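## Task

Carry plate C15 to the empty nest OUT and leave it seated there with its well A1 at the nest corner labelled A1. All other plates must finish where they began, either seated in their nest or at home in their slot of hotel H1. Nothing may stay in place only because the robot holds it. Finish by releasing the plate and moving the gripper away.

## Robot and tools

ROBOT. A single four-axis SCARA plate mover whose gripper always stays level. Joints from the base outward: lift (0.000 to 0.550 m), shoulder (-2.000 to 2.000 rad), elbow (-2.800 to 2.800 rad), wrist yaw (-12.566 to 12.566 rad), plus two fingers driven together by one opening number. The controlled point, end_effector_position, sits midway between the two rubber pads, 2 to 3 cm behind the fingertips. The fingers point along the gripper's +x and close along its y. If the elbow reading gets within 0.4 rad of 0 the arm may fold and fault, so keep it bent.

FRAME. Scene frame: origin on the table top under the arm base, +z up, +y to the left when facing along +x. The state line reports end_effector_position in metres and end_effector_quat_wxyz; the reported position can be somewhat off, more so at long reach.

SCENE FACTS. Plates carry ID labels; those labels are the only way to tell which plate sits in hotel H1 or on nests N1 and N2 (in the first scene: B38, B83, B33, B88, B30, B80). H1 has 6 slots, numbered from slot 1 at the bottom. A plate is home in a slot when it rests flat on the shelf's two prongs, short end facing front, behind both front pins and between the side pins. Seated on a nest means lying flat within its locators. Well A1 is at the plate's cut-off corner. Nest RG, in front of H1, can be used as a temporary set-down spot. Occasionally something tugs on a held part or nudges a loose one.

execute_actions. Argument actions is a list holding zero or one item; optional pictures (boolean) turns camera images on or off. Empty list: no command, just returns the state. An item with rows (1 to 15 rows) and optional steps (at most 15, default 15) runs one row per control step of 1/30 s, repeating the last row if rows run out. An item with only steps (up to 300) is a wait, counted from the previous result, with your reply time included. A refused call sends nothing.

ROW FORMAT. One list of 5 numbers, each in [-1, 1]: dx, dy, dz, rz, opening. The first four are an offset, not a pose, expressed in the gripper's own axes and measured from the gripper pose in the latest result that shows it (before any such result in the scene, and for later calls within the same reply, from where the robot is when the action begins). Every row in an action uses that same reference; rows do not add up. Scale: 1.0 equals 0.6 m for dx, dy, dz and 180 degrees for rz; rz turns about the gripper z axis from +x toward +y. The gripper cannot tilt. Opening is absolute: +1 fully open (0.140 m), -1 closed (pads still 0.066 m apart); closing fully takes at least about 0.6 s. An all-zero offset is not a pause: it pulls the hand back to the reference pose.

CLIPPING. Each step, the command is limited to within 70 mm and 16 degrees of the measured pose, then reached via damped inverse kinematics. After an action's last step the arm only reaches the last clipped pose, so long moves need several actions; read the pose in the result and send the remainder.

move. Argument target: one row in the same format and with the same reference rule. Argument speed: path top speed in m/s, 0.002 to 0.5, default 0.25; rotation capped at twice that in rad/s. The path is a straight line lasting 0.5 to 10 s (cut off at 10 s, short of the target), takes the shorter turn, and ignores obstacles. The hand lags, can drift, and can exceed speed when the arm is nearly straight. Opening is sent when the move starts. The path begins once the robot is still, or after 3 s. The result adds a move: line giving the ending (done, off_target, moving, held, fault), any limits (paced: the sent pose was clipped; held: a check blocked some steps, after which motion may be abruptly fast) and the distance from target. No per-step readings.

wait. Argument seconds, 0 to 10; nothing new is sent, though fingers still finish moving.

zoom_image. camera is cam_low (fixed) or cam_wrist (on the hand), both 672x504; region [x0, y0, x1, y1] in pixels from the top-left, at most 504 by 504.

finished_scene. Replying with no tool call ends all remaining work.

RESULT LINES. Joint positions: lift (m), shoulder, elbow, wrist yaw (rad), pad gap (m). grip_measured: finger opening on the command scale, possibly offset by about 1 mm for the whole scene. Hand target: the pose the controller is currently driving to. pose unreachable: the clearance check altered or blocked the command; HELD marks affected steps. MOTOR HOT appears at 85 °C; OVER-TEMPERATURE FAULT means the brakes locked at 100 °C until cooled. Holding a load heats motors, even while you are thinking.

GRIPPING AND FORCE. To grasp, command an opening about 0.04 below grip_measured; a smaller margin grips more gently. Pads push up to about 18 N each; a quick close can squeeze harder. Load limits: lift 55.8 N, shoulder 8.37 N m, elbow 4.18 N m, wrist yaw 1.39 N m, held weight included; hitting one stops the arm for 10 s and drops the rest of the call. Faster contact hits harder, and a target set deeper beyond contact presses harder. Since offsets start from the measured hand, repeating a small push on something rigid adds no force, but on something yielding it keeps advancing. The simulation keeps running while you reply. Avoid drops, slips, slams, hard pushes, any stop, and above all anything leaving the table.

Each tool is called after "Emit:" as name([rows], argument=value, ...), one row to a line, values as JSON.

## Session

Emit:
execute_actions(actions=[])

Scene clock: 0.00 s of 9600.00 s.
end_effector_position=(+0.5035, -0.2896, +0.5164) grip_measured=+0.98 end_effector_quat_wxyz=(-0.462, -0.000, -0.000, +0.887)
Joint positions: [ 0.511  0.096  2.048 -4.325  0.139]
Hand target: +0.503, -0.290, +0.516; -0.462, -0.000, -0.000, +0.887
camera_calibration (this result's frames):
cam_wrist: T_world_to_cam=[[-0.821213, 0.570619, 0.00175373, 0.586726], [0.339801, 0.491493, -0.801854, 0.373056], [-0.458416, -0.657897, -0.597517, 0.444905], [0, 0, 0, 1]] pos_world=[0.559014, -0.22545, 0.563946]

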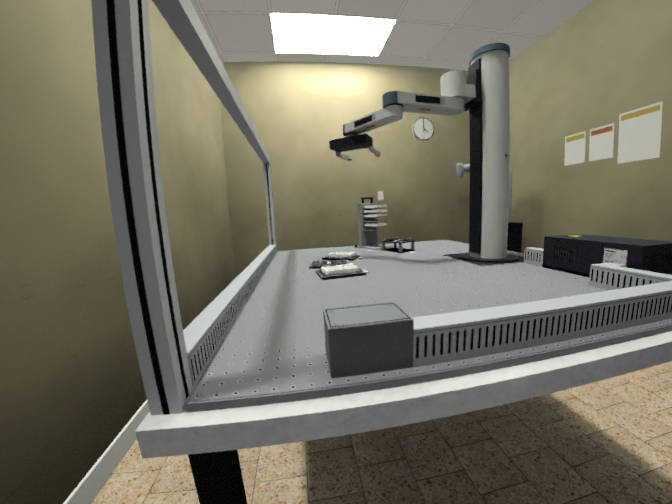

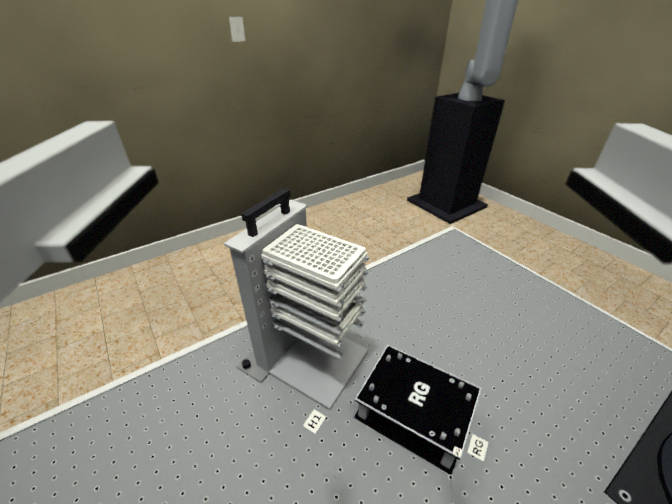

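Emit:
zoom_image(camera="cam_wrist", region=[215, 180, 395, 420])

Emit:
zoom_image(camera="cam_wrist", region=[340, 335, 500, 485])

Emit:
zoom_image(camera="cam_low", region=[300, 185, 420, 290])

Region (215, 180, 395, 420) of cam_wrist's 672x504 image, scaled by 2.100, with more detail than that image has; it fills the left 378 columns of this view, and the rest is white.

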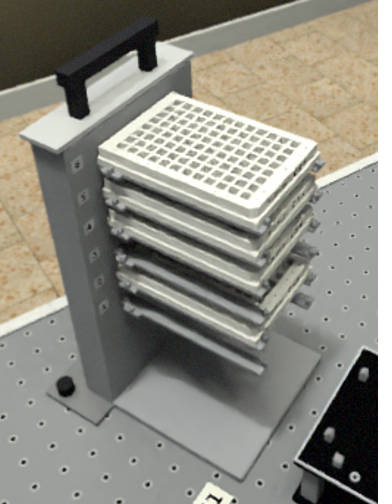

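Region (340, 335, 500, 485) of cam_wrist's 672x504 image, scaled by 3.150, with more detail than that image has; it fills the top 472 rows of this view, and the rest is white.

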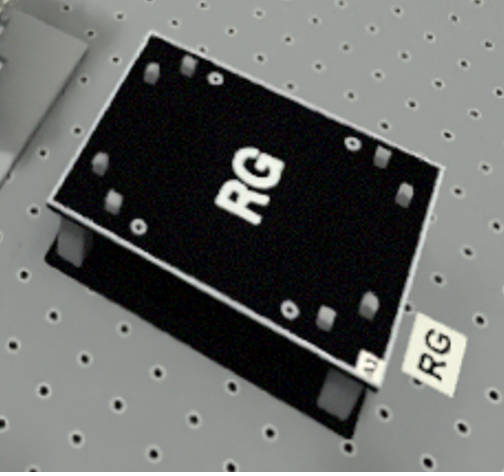

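Region (300, 185, 420, 290) of cam_low's 672x504 image, scaled by 4.200, with more detail than that image has; it fills the top 441 rows of this view, and the rest is white.

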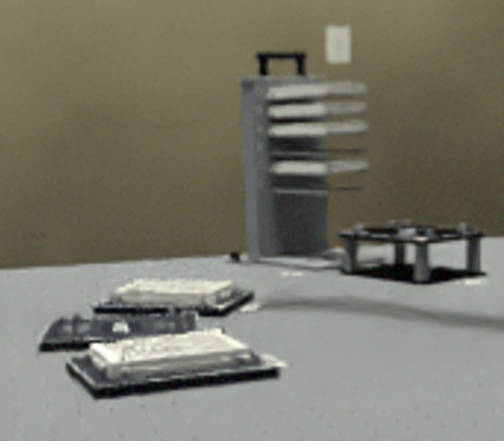

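Emit:
zoom_image(camera="cam_low", region=[304, 245, 374, 285])

Emit:
zoom_image(camera="cam_wrist", region=[310, 235, 380, 345])

Emit:
zoom_image(camera="cam_wrist", region=[250, 215, 375, 305])

Region (304, 245, 374, 285) of cam_low's 672x504 image, scaled by 7.200, with more detail than that image has; it fills the top 288 rows of this view, and the rest is white.

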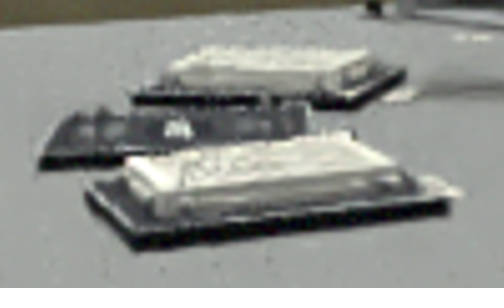

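Region (310, 235, 380, 345) of cam_wrist's 672x504 image, scaled by 4.582, with more detail than that image has; it fills the left 321 columns of this view, and the rest is white.

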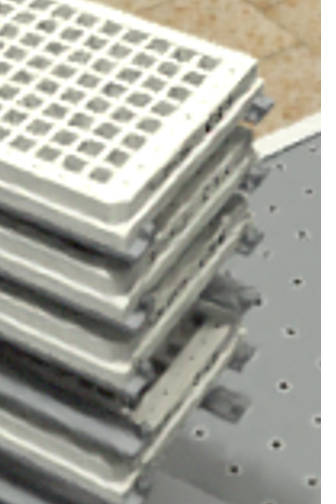

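Region (250, 215, 375, 305) of cam_wrist's 672x504 image, scaled by 4.032, with more detail than that image has; it fills the top 363 rows of this view, and the rest is white.

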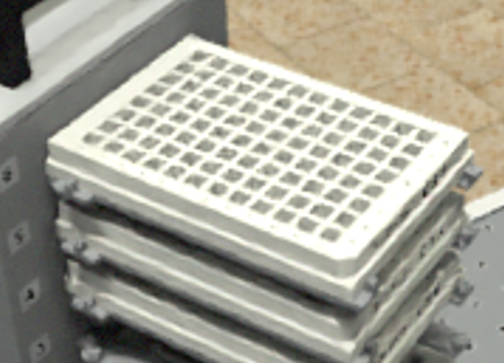

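Emit:
move(target=[0.3882, -0.1446, -0.4315, 0.3260, -0.08], speed=0.3)

Scene clock: 72.97 s of 9600.00 s.
end_effector_position=(+0.2987, -0.4308, +0.2575) grip_measured=-0.08 end_effector_quat_wxyz=(+0.837, +0.000, +0.000, -0.547)
Joint positions: [ 0.252 -0.519  1.269 -1.908  0.1  ]
Hand target: +0.299, -0.431, +0.258; +0.837, +0.000, +0.000, -0.547
Off the commanded pose: 0.000 m, 0 deg.
After step 90, 67.83 s passed at rest.
move: done
camera_calibration (this result's frames):
cam_wrist: T_world_to_cam=[[-0.914583, -0.404394, 0.00175373, 0.10746], [-0.242919, 0.545912, -0.801854, 0.501908], [0.323308, -0.733788, -0.597517, -0.16279], [0, 0, 0, 1]] pos_world=[0.272836, -0.349995, 0.304999]

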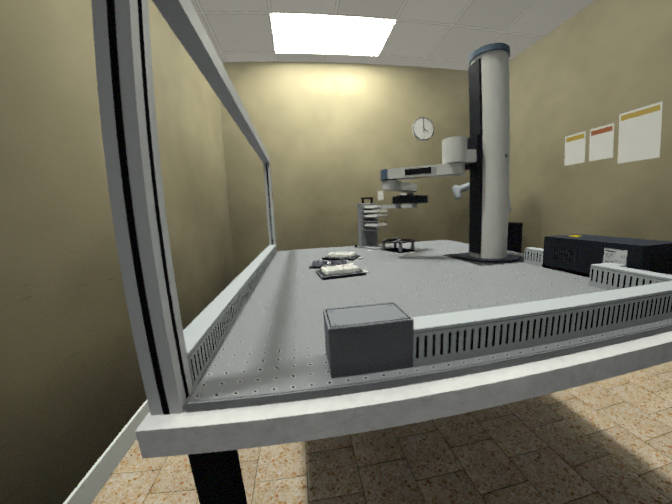

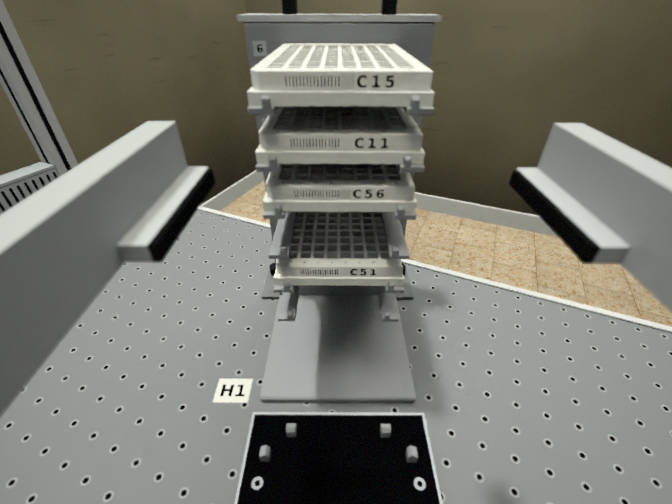

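Emit:
zoom_image(camera="cam_wrist", region=[230, 0, 450, 130])

Emit:
zoom_image(camera="cam_wrist", region=[240, 35, 310, 120])

Emit:
zoom_image(camera="cam_wrist", region=[375, 35, 445, 120])

Region (230, 0, 450, 130) of cam_wrist's 672x504 image, scaled by 2.291, with more detail than that image has; it fills the top 298 rows of this view, and the rest is white.

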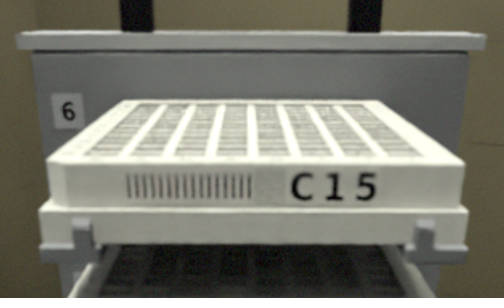

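Region (240, 35, 310, 120) of cam_wrist's 672x504 image, scaled by 5.929, with more detail than that image has; it fills the left 415 columns of this view, and the rest is white.

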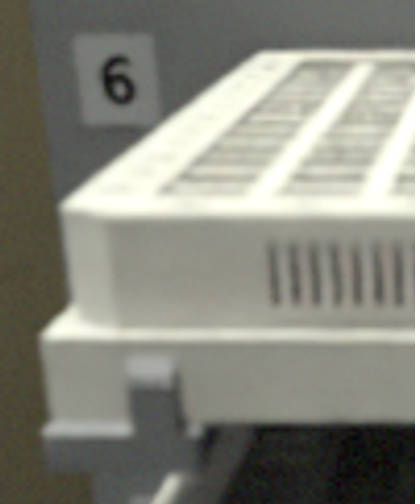

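Region (375, 35, 445, 120) of cam_wrist's 672x504 image, scaled by 5.929, with more detail than that image has; it fills the left 415 columns of this view, and the rest is white.

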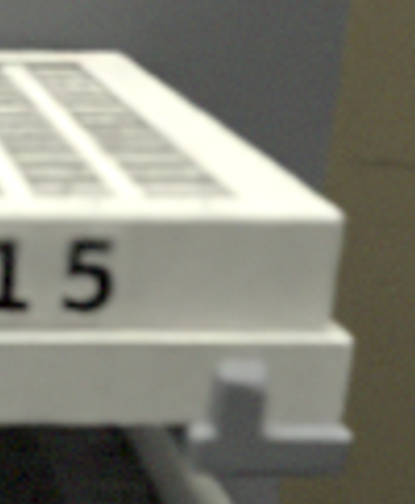

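Emit:
move(target=[0.2143, 0.0112, 0.0322, -0.0013, 0.2], speed=0.14)

Scene clock: 128.43 s of 9600.00 s.
end_effector_position=(+0.3565, -0.5459, +0.2768) grip_measured=+0.20 end_effector_quat_wxyz=(+0.836, +0.000, +0.000, -0.549)
Joint positions: [ 0.272 -0.75   1.985 -2.397  0.11 ]
Hand target: +0.357, -0.546, +0.277; +0.836, +0.000, +0.000, -0.549
Off the commanded pose: 0.000 m, 0 deg.
After step 90, 51.20 s passed at rest.
move: done
camera_calibration (this result's frames):
cam_wrist: T_world_to_cam=[[-0.916168, -0.400791, 0.00175373, 0.116277], [-0.240769, 0.546864, -0.801854, 0.594007], [0.320417, -0.735055, -0.597517, -0.254009], [0, 0, 0, 1]] pos_world=[0.330937, -0.464949, 0.324328]

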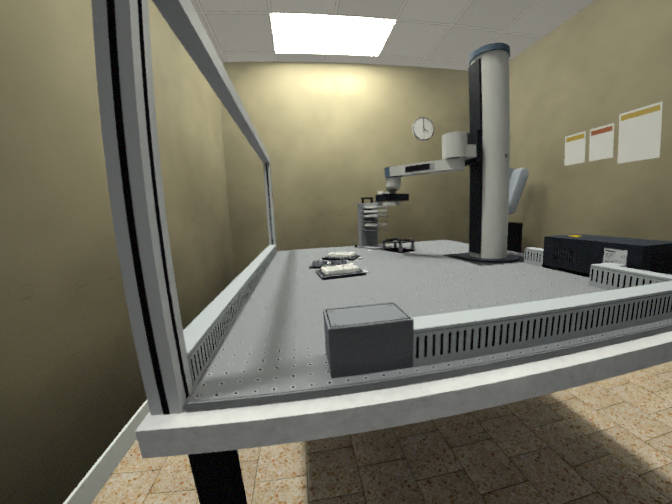

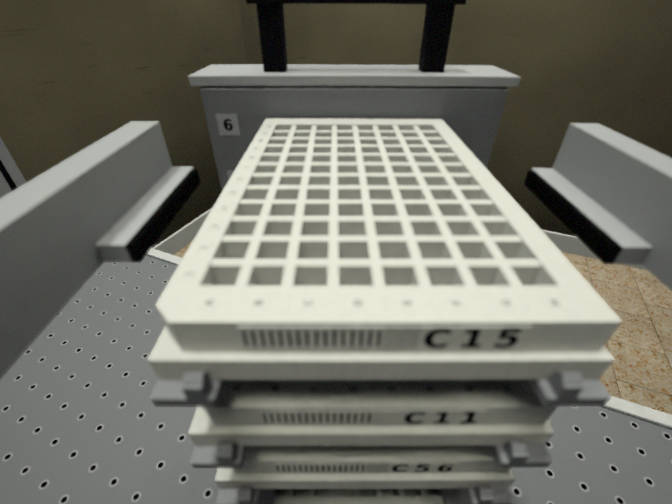

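Emit:
zoom_image(camera="cam_wrist", region=[135, 285, 235, 385])

Emit:
zoom_image(camera="cam_wrist", region=[545, 285, 645, 385])

Emit:
zoom_image(camera="cam_wrist", region=[235, 100, 305, 170])

Emit:
zoom_image(camera="cam_wrist", region=[415, 100, 485, 170])

Region (135, 285, 235, 385) of cam_wrist's 672x504 image, scaled by 5.040, with more detail than that image has.

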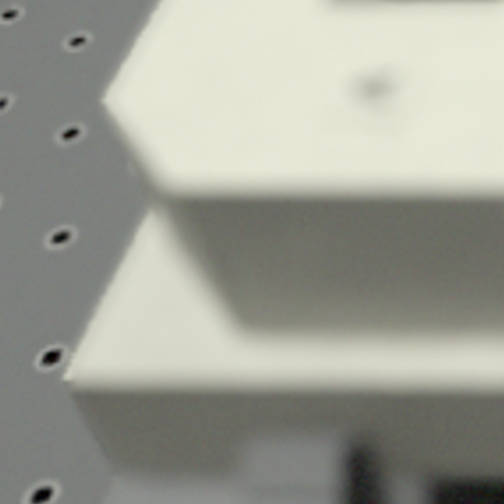

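Region (545, 285, 645, 385) of cam_wrist's 672x504 image, scaled by 5.040, with more detail than that image has.

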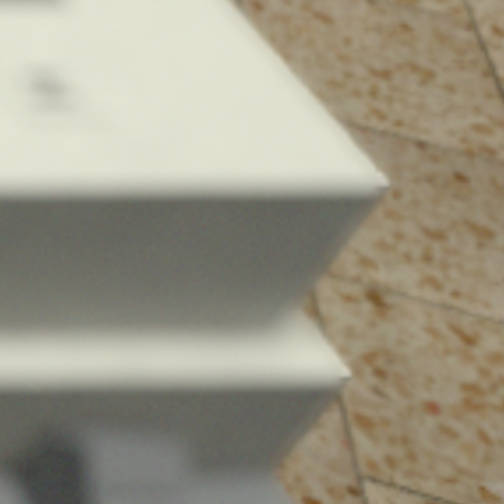

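Region (235, 100, 305, 170) of cam_wrist's 672x504 image, scaled by 7.200, with more detail than that image has.

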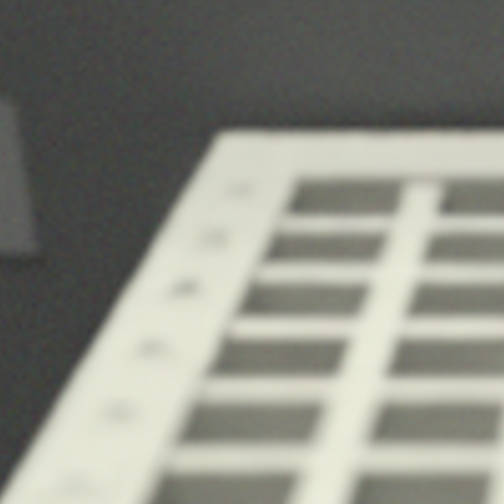

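Region (415, 100, 485, 170) of cam_wrist's 672x504 image, scaled by 7.200, with more detail than that image has.

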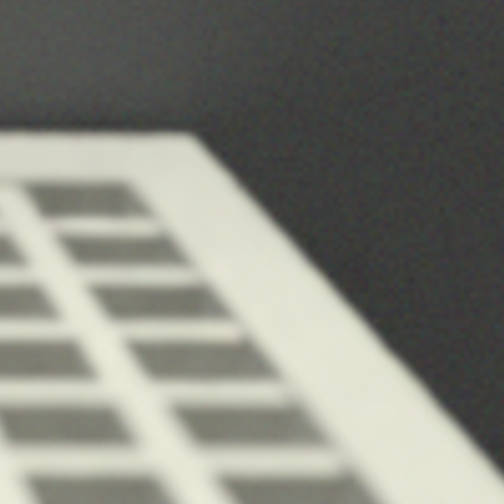

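Emit:
zoom_image(camera="cam_wrist", region=[90, 150, 210, 270])

Emit:
zoom_image(camera="cam_wrist", region=[515, 150, 635, 270])

Region (90, 150, 210, 270) of cam_wrist's 672x504 image, scaled by 4.200, with more detail than that image has.

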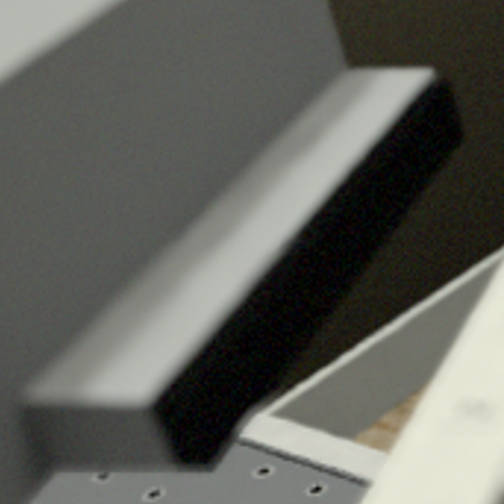

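Region (515, 150, 635, 270) of cam_wrist's 672x504 image, scaled by 4.200, with more detail than that image has.

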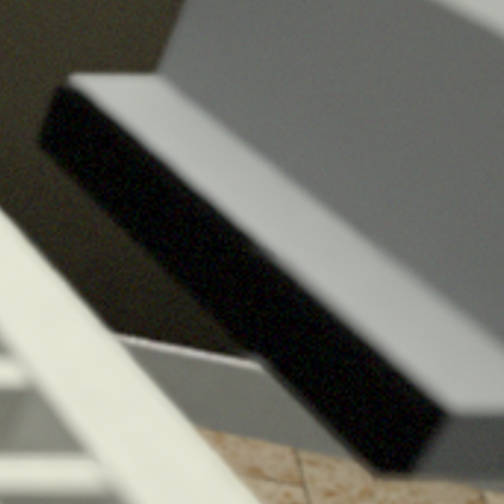

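Emit:
execute_actions([
  {"rows": [[0,0.0008,-0.0004,0.0013,0.09],[0,0.0008,-0.0004,0.0013,-0.02],[0,0.0008,-0.0004,0.0013,-0.13],[0,0.0008,-0.0004,0.0013,-0.24],[0,0.0008,-0.0004,0.0013,-0.35],[0,0.0008,-0.0004,0.0013,-0.44],[0,0.0008,-0.0004,0.0013,-0.50],[0,0.0008,-0.0004,0.0013,-0.52],[0,0.0008,-0.0004,0.0013,-0.535],[0,0.0008,-0.0004,0.0013,-0.548],[0,0.0008,-0.0004,0.0013,-0.56],[0,0.0008,-0.0004,0.0013,-0.572],[0,0.0008,-0.0004,0.0013,-0.584],[0,0.0008,-0.0004,0.0013,-0.596],[0,0.0008,-0.0004,0.0013,-0.608]], "steps": 15},
], pictures=false)

Emit:
execute_actions([
  {"rows": [[0,0,0,0,-0.615],[0,0,0,0,-0.622],[0,0,0,0,-0.63]], "steps": 6},
])

Scene clock: 171.27 s of 9600.00 s.
end_effector_position=(+0.3569, -0.5456, +0.2766) grip_measured=-0.59 end_effector_quat_wxyz=(+0.837, +0.000, +0.000, -0.547)
Joint positions: [ 0.272 -0.75   1.985 -2.393  0.081]
Hand target: +0.357, -0.546, +0.277; +0.837, +0.000, +0.000, -0.547
Off the commanded pose: 0.000 m, 0 deg.
Steps of this call (steps 1 to 90: nothing new was sent; then 39.33 s passed at rest; steps 91 to 105: all 15 steps of this action). Readings (end_effector_position):
91: (+0.3566, -0.5458, +0.2768)
92: (+0.3569, -0.5457, +0.2766)
94: (+0.3569, -0.5457, +0.2766)
98: (+0.3569, -0.5457, +0.2766)
105: the state above

Scene clock: 171.47 s of 9600.00 s.
end_effector_position=(+0.3569, -0.5457, +0.2766) grip_measured=-0.59 end_effector_quat_wxyz=(+0.837, +0.000, +0.000, -0.547)
Joint positions: [ 0.272 -0.75   1.985 -2.393  0.081]
Hand target: +0.357, -0.546, +0.277; +0.837, +0.000, +0.000, -0.547
Off the commanded pose: 0.000 m, 0 deg.
Steps of this call (steps 1 to 6: all 6 steps of this action). Readings (end_effector_position):
1: (+0.3569, -0.5456, +0.2766)
2: (+0.3569, -0.5456, +0.2766)
4: (+0.3569, -0.5456, +0.2766)
6: the state above
camera_calibration (this result's frames):
cam_wrist: T_world_to_cam=[[-0.914555, -0.404457, 0.00175373, 0.114182], [-0.242957, 0.545895, -0.801854, 0.594075], [0.323358, -0.733766, -0.597517, -0.254483], [0, 0, 0, 1]] pos_world=[0.33105, -0.464852, 0.324104]

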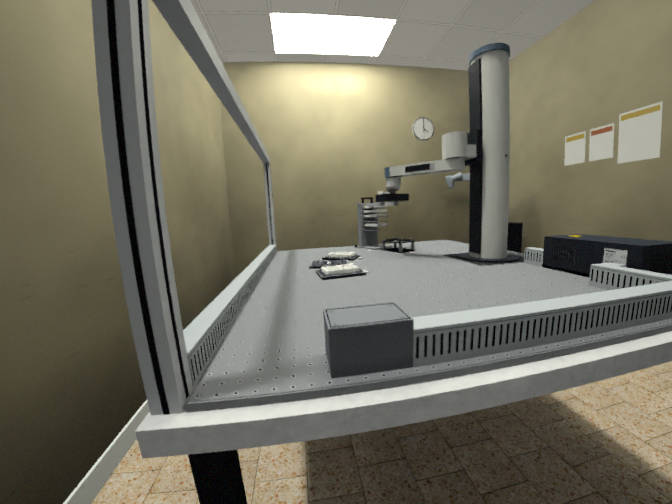

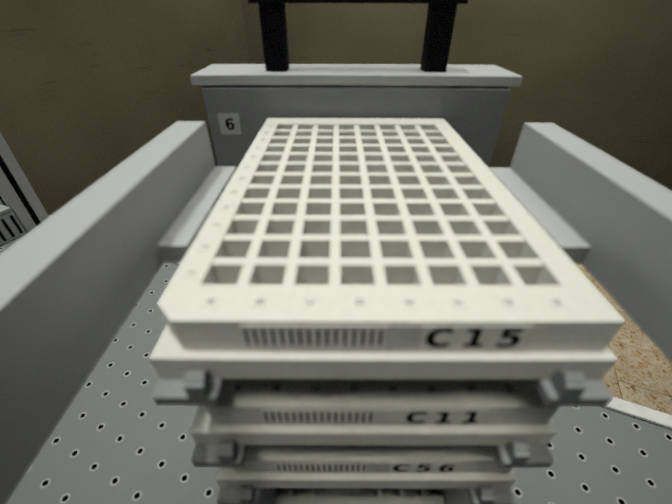

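Emit:
execute_actions([
  {"rows": [[0,0,0.0005,0,-0.63],[0,0,0.0015,0,-0.63],[0,0,0.0028,0,-0.63],[0,0,0.0045,0,-0.63],[0,0,0.0063,0,-0.63],[0,0,0.0082,0,-0.63],[0,0,0.01,0,-0.63],[0,0,0.0117,0,-0.63],[0,0,0.013,0,-0.63],[-0.0008,0,0.014,0,-0.63],[-0.0025,0,0.0147,0,-0.63],[-0.005,0,0.015,0,-0.63],[-0.0075,0,0.015,0,-0.63],[-0.0092,0,0.015,0,-0.63],[-0.01,0,0.015,0,-0.63]], "steps": 15},
])

Scene clock: 253.77 s of 9600.00 s.
end_effector_position=(+0.3547, -0.5408, +0.2856) grip_measured=-0.59 end_effector_quat_wxyz=(+0.837, +0.000, +0.000, -0.547)
Joint positions: [ 0.281 -0.735  1.948 -2.371  0.081]
Hand target: +0.355, -0.540, +0.286; +0.837, +0.000, +0.000, -0.547
Off the commanded pose: 0.001 m, 0 deg.
Steps of this call (steps 1 to 90: nothing new was sent; then 78.80 s passed at rest; steps 91 to 105: all 15 steps of this action). Readings (end_effector_position):
91: (+0.3569, -0.5456, +0.2766)
92: (+0.3569, -0.5456, +0.2769)
94: (+0.3569, -0.5456, +0.2782)
98: (+0.3569, -0.5457, +0.2825)
105: the state above
camera_calibration (this result's frames):
cam_wrist: T_world_to_cam=[[-0.914665, -0.404208, 0.00175373, 0.114286], [-0.242808, 0.545961, -0.801854, 0.598073], [0.323158, -0.733854, -0.597517, -0.244809], [0, 0, 0, 1]] pos_world=[0.328863, -0.459983, 0.33309]

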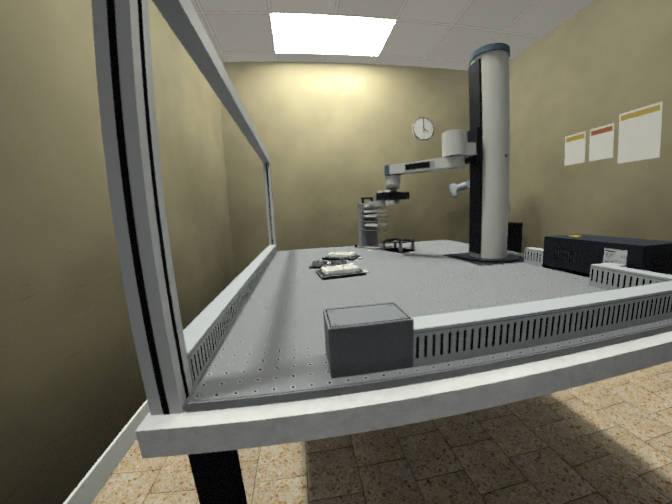

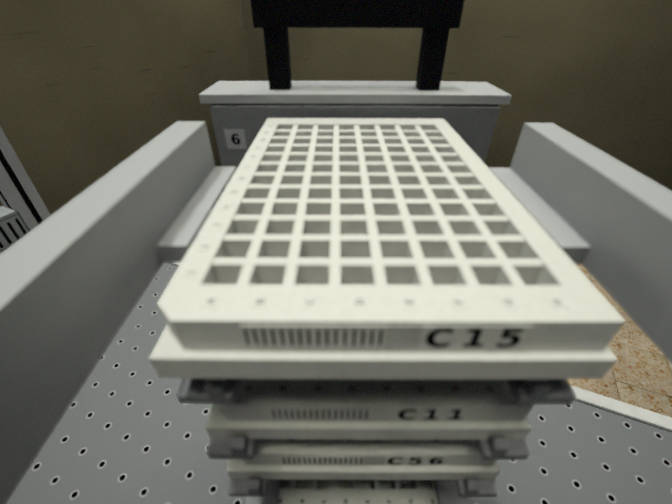

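Emit:
execute_actions(actions=[])

Scene clock: 275.43 s of 9600.00 s.
end_effector_position=(+0.3545, -0.5402, +0.2856) grip_measured=-0.59 end_effector_quat_wxyz=(+0.837, +0.000, +0.000, -0.547)
Joint positions: [ 0.281 -0.733  1.943 -2.368  0.081]
Hand target: +0.355, -0.540, +0.286; +0.837, +0.000, +0.000, -0.547
Off the commanded pose: 0.000 m, 0 deg.
Steps of this call (steps 1 to 90: nothing new was sent; then 18.67 s passed at rest). Readings (end_effector_position):
1: (+0.3545, -0.5402, +0.2856)
2: (+0.3545, -0.5402, +0.2856)
4: (+0.3545, -0.5402, +0.2856)
8: (+0.3545, -0.5402, +0.2856)
90: the state above
camera_calibration (this result's frames):
cam_wrist: T_world_to_cam=[[-0.914693, -0.404145, 0.00175373, 0.114335], [-0.24277, 0.545978, -0.801854, 0.597685], [0.323108, -0.733877, -0.597517, -0.244288], [0, 0, 0, 1]] pos_world=[0.328613, -0.459392, 0.33309]

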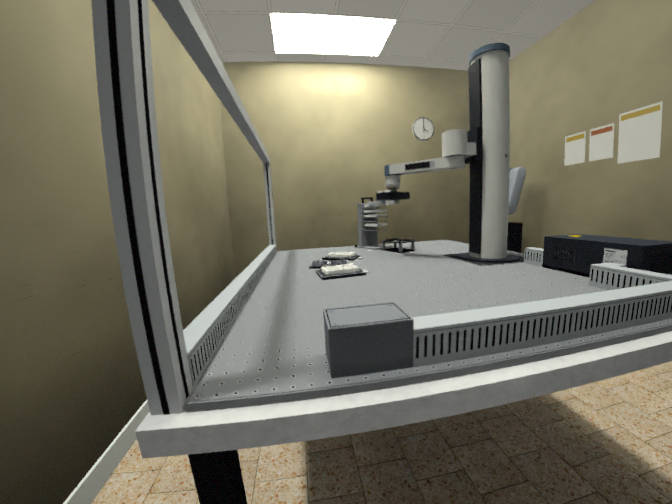

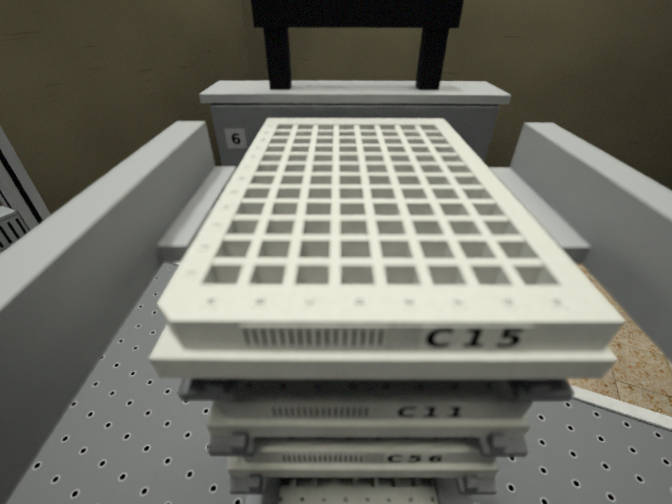

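Emit:
move(target=[-0.23, 0, 0, 0, -0.63], speed=0.2)

Emit:
move(target=[-0.2979, 0.7146, 0, 0.3185, -0.63], speed=0.3)

Scene clock: 306.63 s of 9600.00 s.
end_effector_position=(+0.2990, -0.4138, +0.2856) grip_measured=-0.59 end_effector_quat_wxyz=(+0.837, +0.000, +0.000, -0.547)
Joint positions: [ 0.281 -0.475  1.191 -1.874  0.081]
Hand target: +0.299, -0.414, +0.286; +0.837, +0.000, +0.000, -0.547
Off the commanded pose: 0.000 m, 0 deg.
After step 110, 26.47 s passed at rest.
move: done
camera_calibration (this result's frames):
cam_wrist: T_world_to_cam=[[-0.914873, -0.403739, 0.00175373, 0.114905], [-0.242528, 0.546086, -0.801854, 0.515161], [0.322782, -0.73402, -0.597517, -0.133556], [0, 0, 0, 1]] pos_world=[0.273174, -0.332963, 0.33308]

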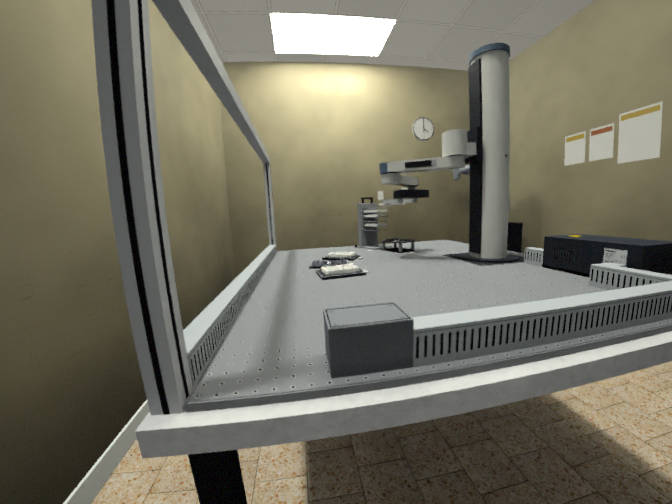

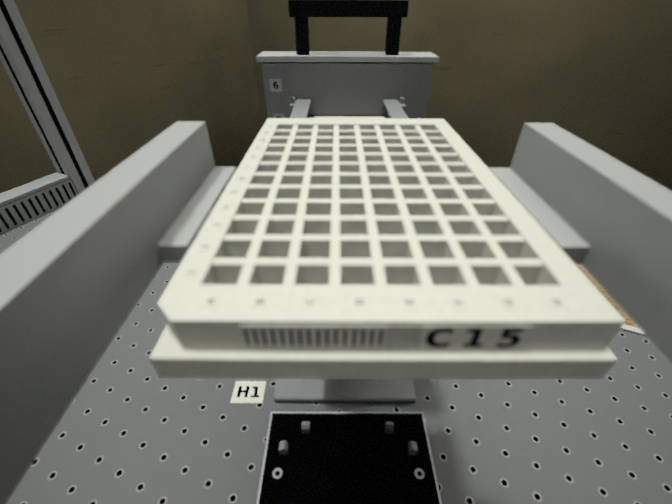

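Scene clock: 308.67 s of 9600.00 s.
end_effector_position=(+0.6202, -0.0780, +0.2856) grip_measured=-0.59 end_effector_quat_wxyz=(+0.997, +0.000, +0.000, -0.079)
Joint positions: [ 0.281  0.647  1.279 -2.084  0.081]
Hand target: +0.620, -0.078, +0.286; +0.997, +0.000, +0.000, -0.079
Off the commanded pose: 0.000 m, 0 deg.
move: done
camera_calibration (this result's frames):
cam_wrist: T_world_to_cam=[[-0.153396, -0.988163, 0.00175373, 0.026456], [-0.590662, 0.0902677, -0.801854, 0.590073], [0.792205, -0.124037, -0.597517, -0.234359], [0, 0, 0, 1]] pos_world=[0.538253, -0.0561911, 0.333073]

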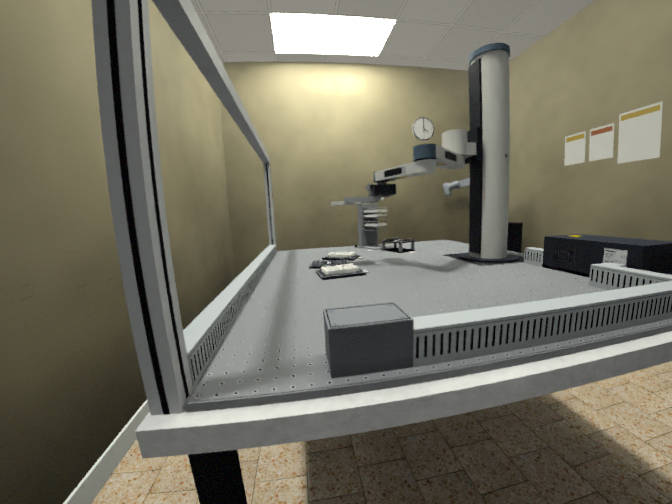

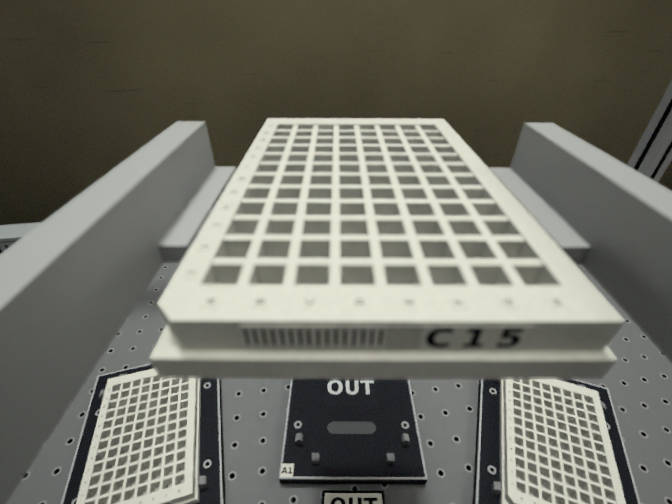

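Emit:
zoom_image(camera="cam_wrist", region=[270, 370, 440, 504])

Region (270, 370, 440, 504) of cam_wrist's 672x504 image, scaled by 2.965, with more detail than that image has; it fills the top 397 rows of this view, and the rest is white.

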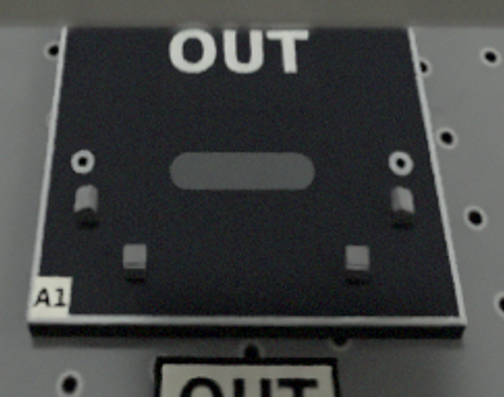

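Emit:
zoom_image(camera="cam_wrist", region=[280, 410, 350, 480])

Emit:
zoom_image(camera="cam_wrist", region=[365, 410, 435, 480])

Region (280, 410, 350, 480) of cam_wrist's 672x504 image, scaled by 7.200, with more detail than that image has.

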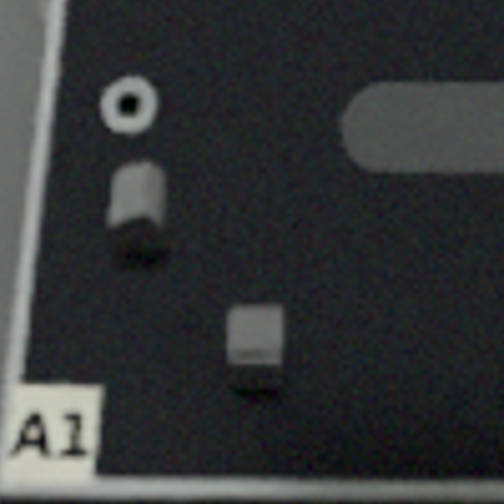

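Region (365, 410, 435, 480) of cam_wrist's 672x504 image, scaled by 7.200, with more detail than that image has.

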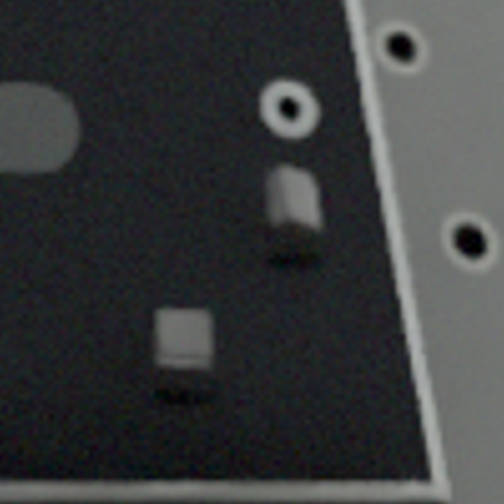

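Emit:
move(target=[0.133, -0.0093, -0.314, -0.0008, -0.63], speed=0.25)

Scene clock: 379.37 s of 9600.00 s.
end_effector_position=(+0.6982, -0.0960, +0.0971) grip_measured=-0.59 end_effector_quat_wxyz=(+0.997, +0.000, +0.000, -0.080)
Joint positions: [ 0.092  0.463  1.702 -2.325  0.081]
Hand target: +0.698, -0.096, +0.097; +0.997, +0.000, +0.000, -0.080
Off the commanded pose: 0.000 m, 0 deg.
After step 90, 66.47 s passed at rest.
move: done
camera_calibration (this result's frames):
cam_wrist: T_world_to_cam=[[-0.155741, -0.987796, 0.00175373, 0.022621], [-0.590446, 0.0916691, -0.801854, 0.486602], [0.791908, -0.125917, -0.597517, -0.41092], [0, 0, 0, 1]] pos_world=[0.616246, -0.0740033, 0.144613]

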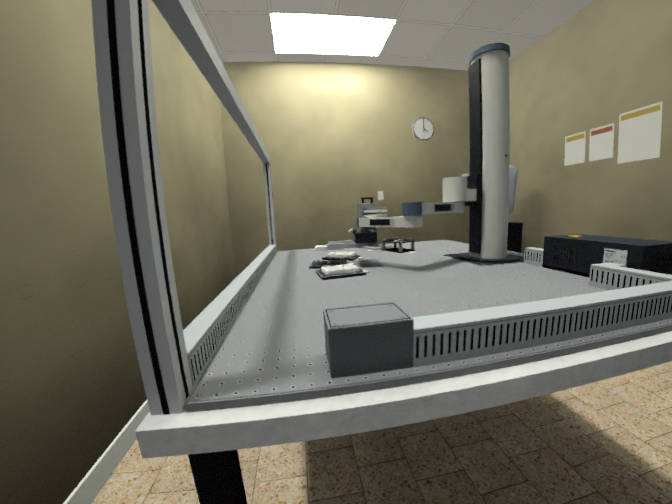

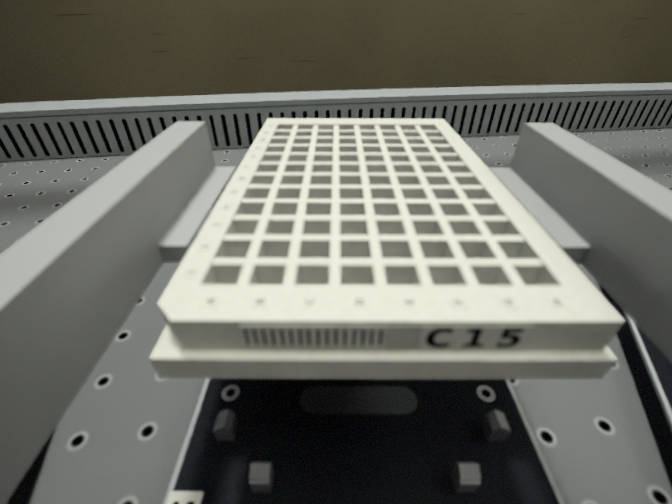

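Emit:
zoom_image(camera="cam_wrist", region=[190, 374, 320, 504])

Emit:
zoom_image(camera="cam_wrist", region=[410, 374, 540, 504])

Region (190, 374, 320, 504) of cam_wrist's 672x504 image, scaled by 3.877, with more detail than that image has.

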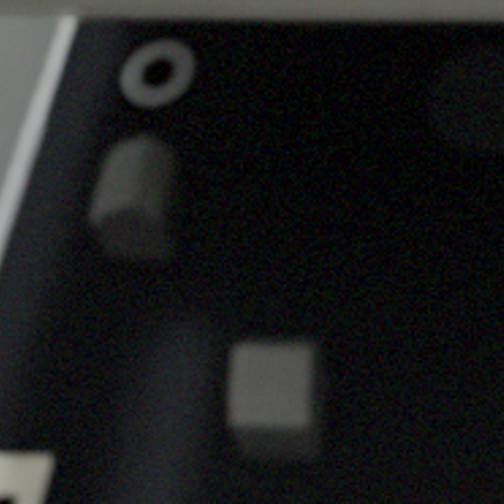

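Region (410, 374, 540, 504) of cam_wrist's 672x504 image, scaled by 3.877, with more detail than that image has.

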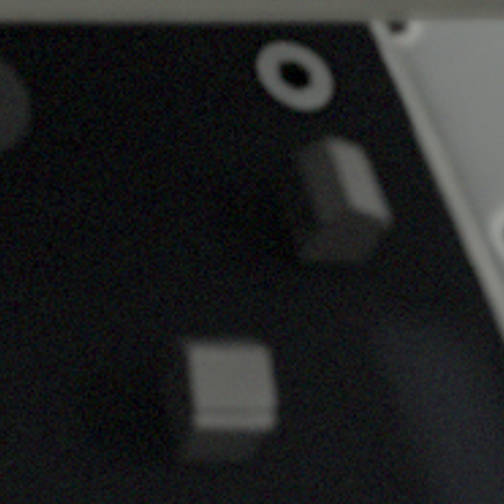

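Emit:
zoom_image(camera="cam_wrist", region=[200, 378, 270, 448])

Emit:
zoom_image(camera="cam_wrist", region=[455, 378, 525, 448])

Region (200, 378, 270, 448) of cam_wrist's 672x504 image, scaled by 7.200, with more detail than that image has.

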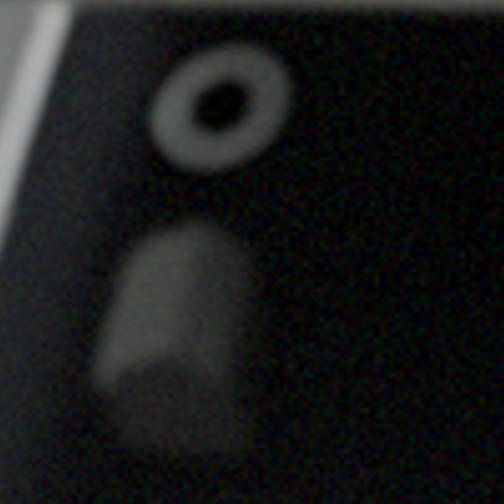

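Region (455, 378, 525, 448) of cam_wrist's 672x504 image, scaled by 7.200, with more detail than that image has.

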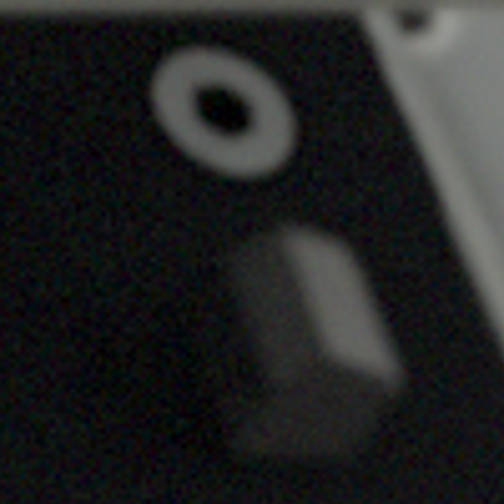

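Emit:
zoom_image(camera="cam_wrist", region=[235, 450, 289, 504])

Emit:
zoom_image(camera="cam_wrist", region=[440, 450, 494, 504])

Region (235, 450, 289, 504) of cam_wrist's 672x504 image, scaled by 9.333, with more detail than that image has.

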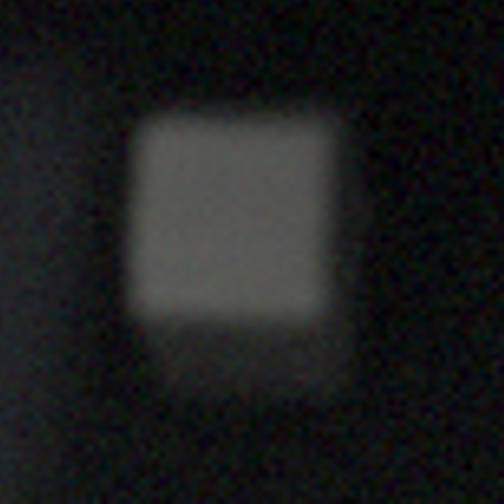

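Region (440, 450, 494, 504) of cam_wrist's 672x504 image, scaled by 9.333, with more detail than that image has.

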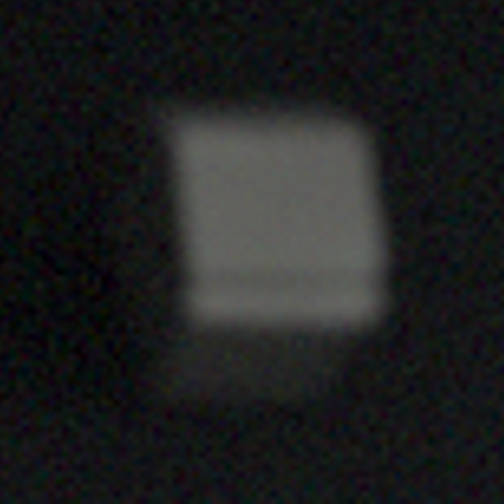

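Emit:
zoom_image(camera="cam_wrist", region=[135, 320, 205, 390])

Emit:
zoom_image(camera="cam_wrist", region=[565, 320, 635, 390])

Region (135, 320, 205, 390) of cam_wrist's 672x504 image, scaled by 7.200, with more detail than that image has.

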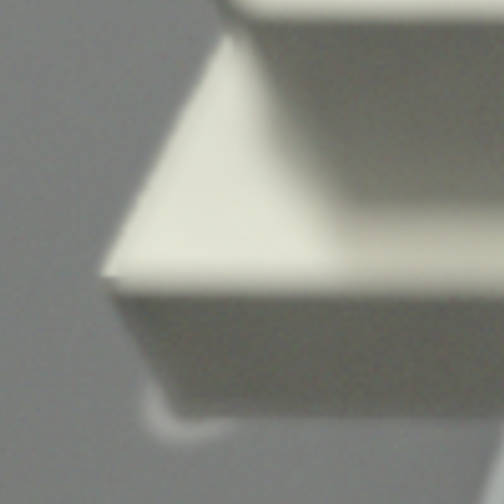

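Region (565, 320, 635, 390) of cam_wrist's 672x504 image, scaled by 7.200, with more detail than that image has.

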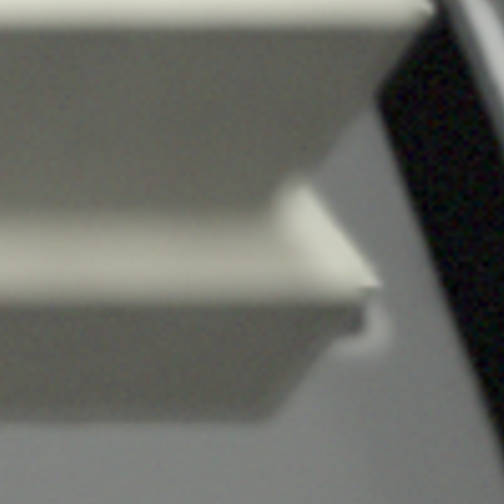

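Emit:
move(target=[0.0122, 0.00025, -0.0818, 0, -0.63], speed=0.08)

Scene clock: 474.13 s of 9600.00 s.
end_effector_position=(+0.7054, -0.0970, +0.0480) grip_measured=-0.59 end_effector_quat_wxyz=(+0.997, +0.000, +0.000, -0.080)
Joint positions: [ 0.043  0.445  1.746 -2.351  0.081]
Hand target: +0.705, -0.097, +0.048; +0.997, +0.000, +0.000, -0.080
Off the commanded pose: 0.000 m, 0 deg.
After step 90, 90.87 s passed at rest.
move: done
camera_calibration (this result's frames):
cam_wrist: T_world_to_cam=[[-0.155568, -0.987824, 0.00175373, 0.0227526], [-0.590462, 0.0915656, -0.801854, 0.451558], [0.79193, -0.125778, -0.597517, -0.446132], [0, 0, 0, 1]] pos_world=[0.623473, -0.0749853, 0.0954727]

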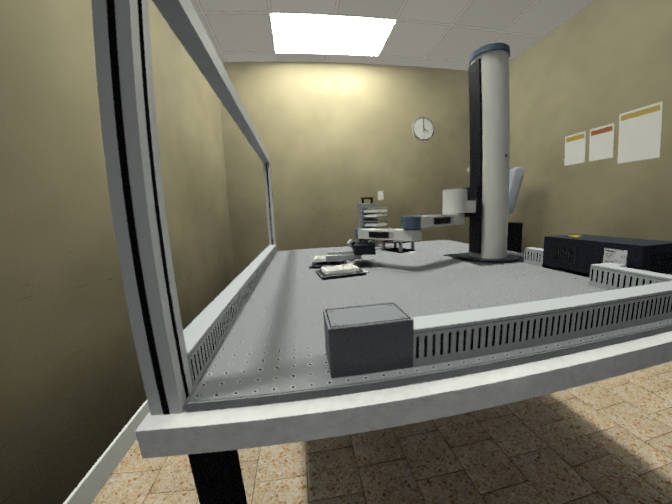

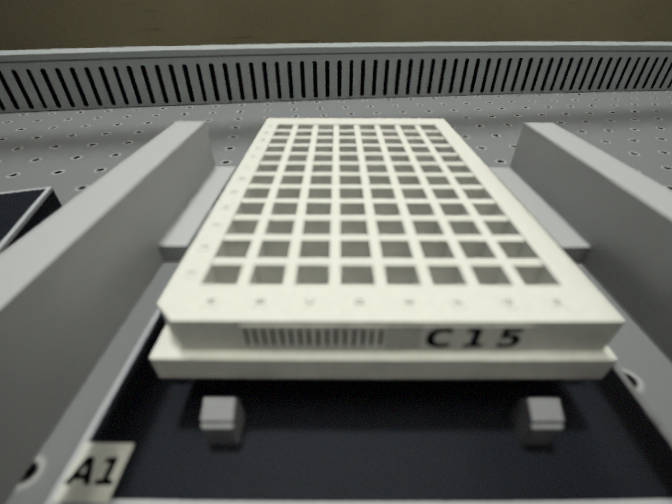

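Emit:
zoom_image(camera="cam_wrist", region=[180, 370, 270, 460])

Emit:
zoom_image(camera="cam_wrist", region=[495, 370, 585, 460])

Region (180, 370, 270, 460) of cam_wrist's 672x504 image, scaled by 5.600, with more detail than that image has.

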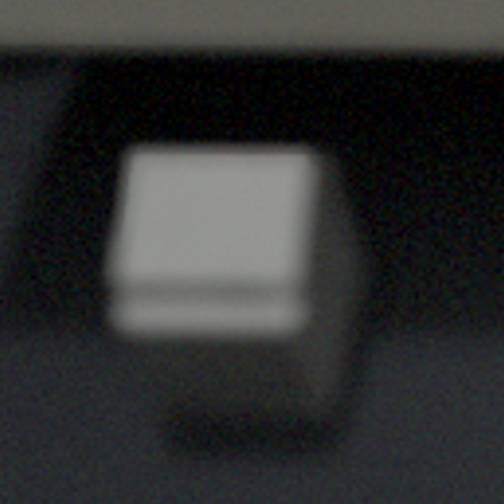

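Region (495, 370, 585, 460) of cam_wrist's 672x504 image, scaled by 5.600, with more detail than that image has.

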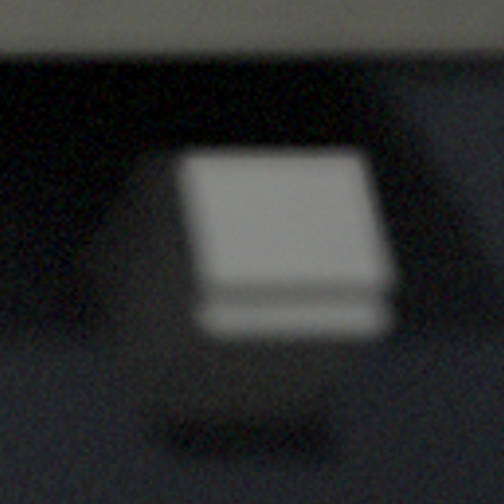

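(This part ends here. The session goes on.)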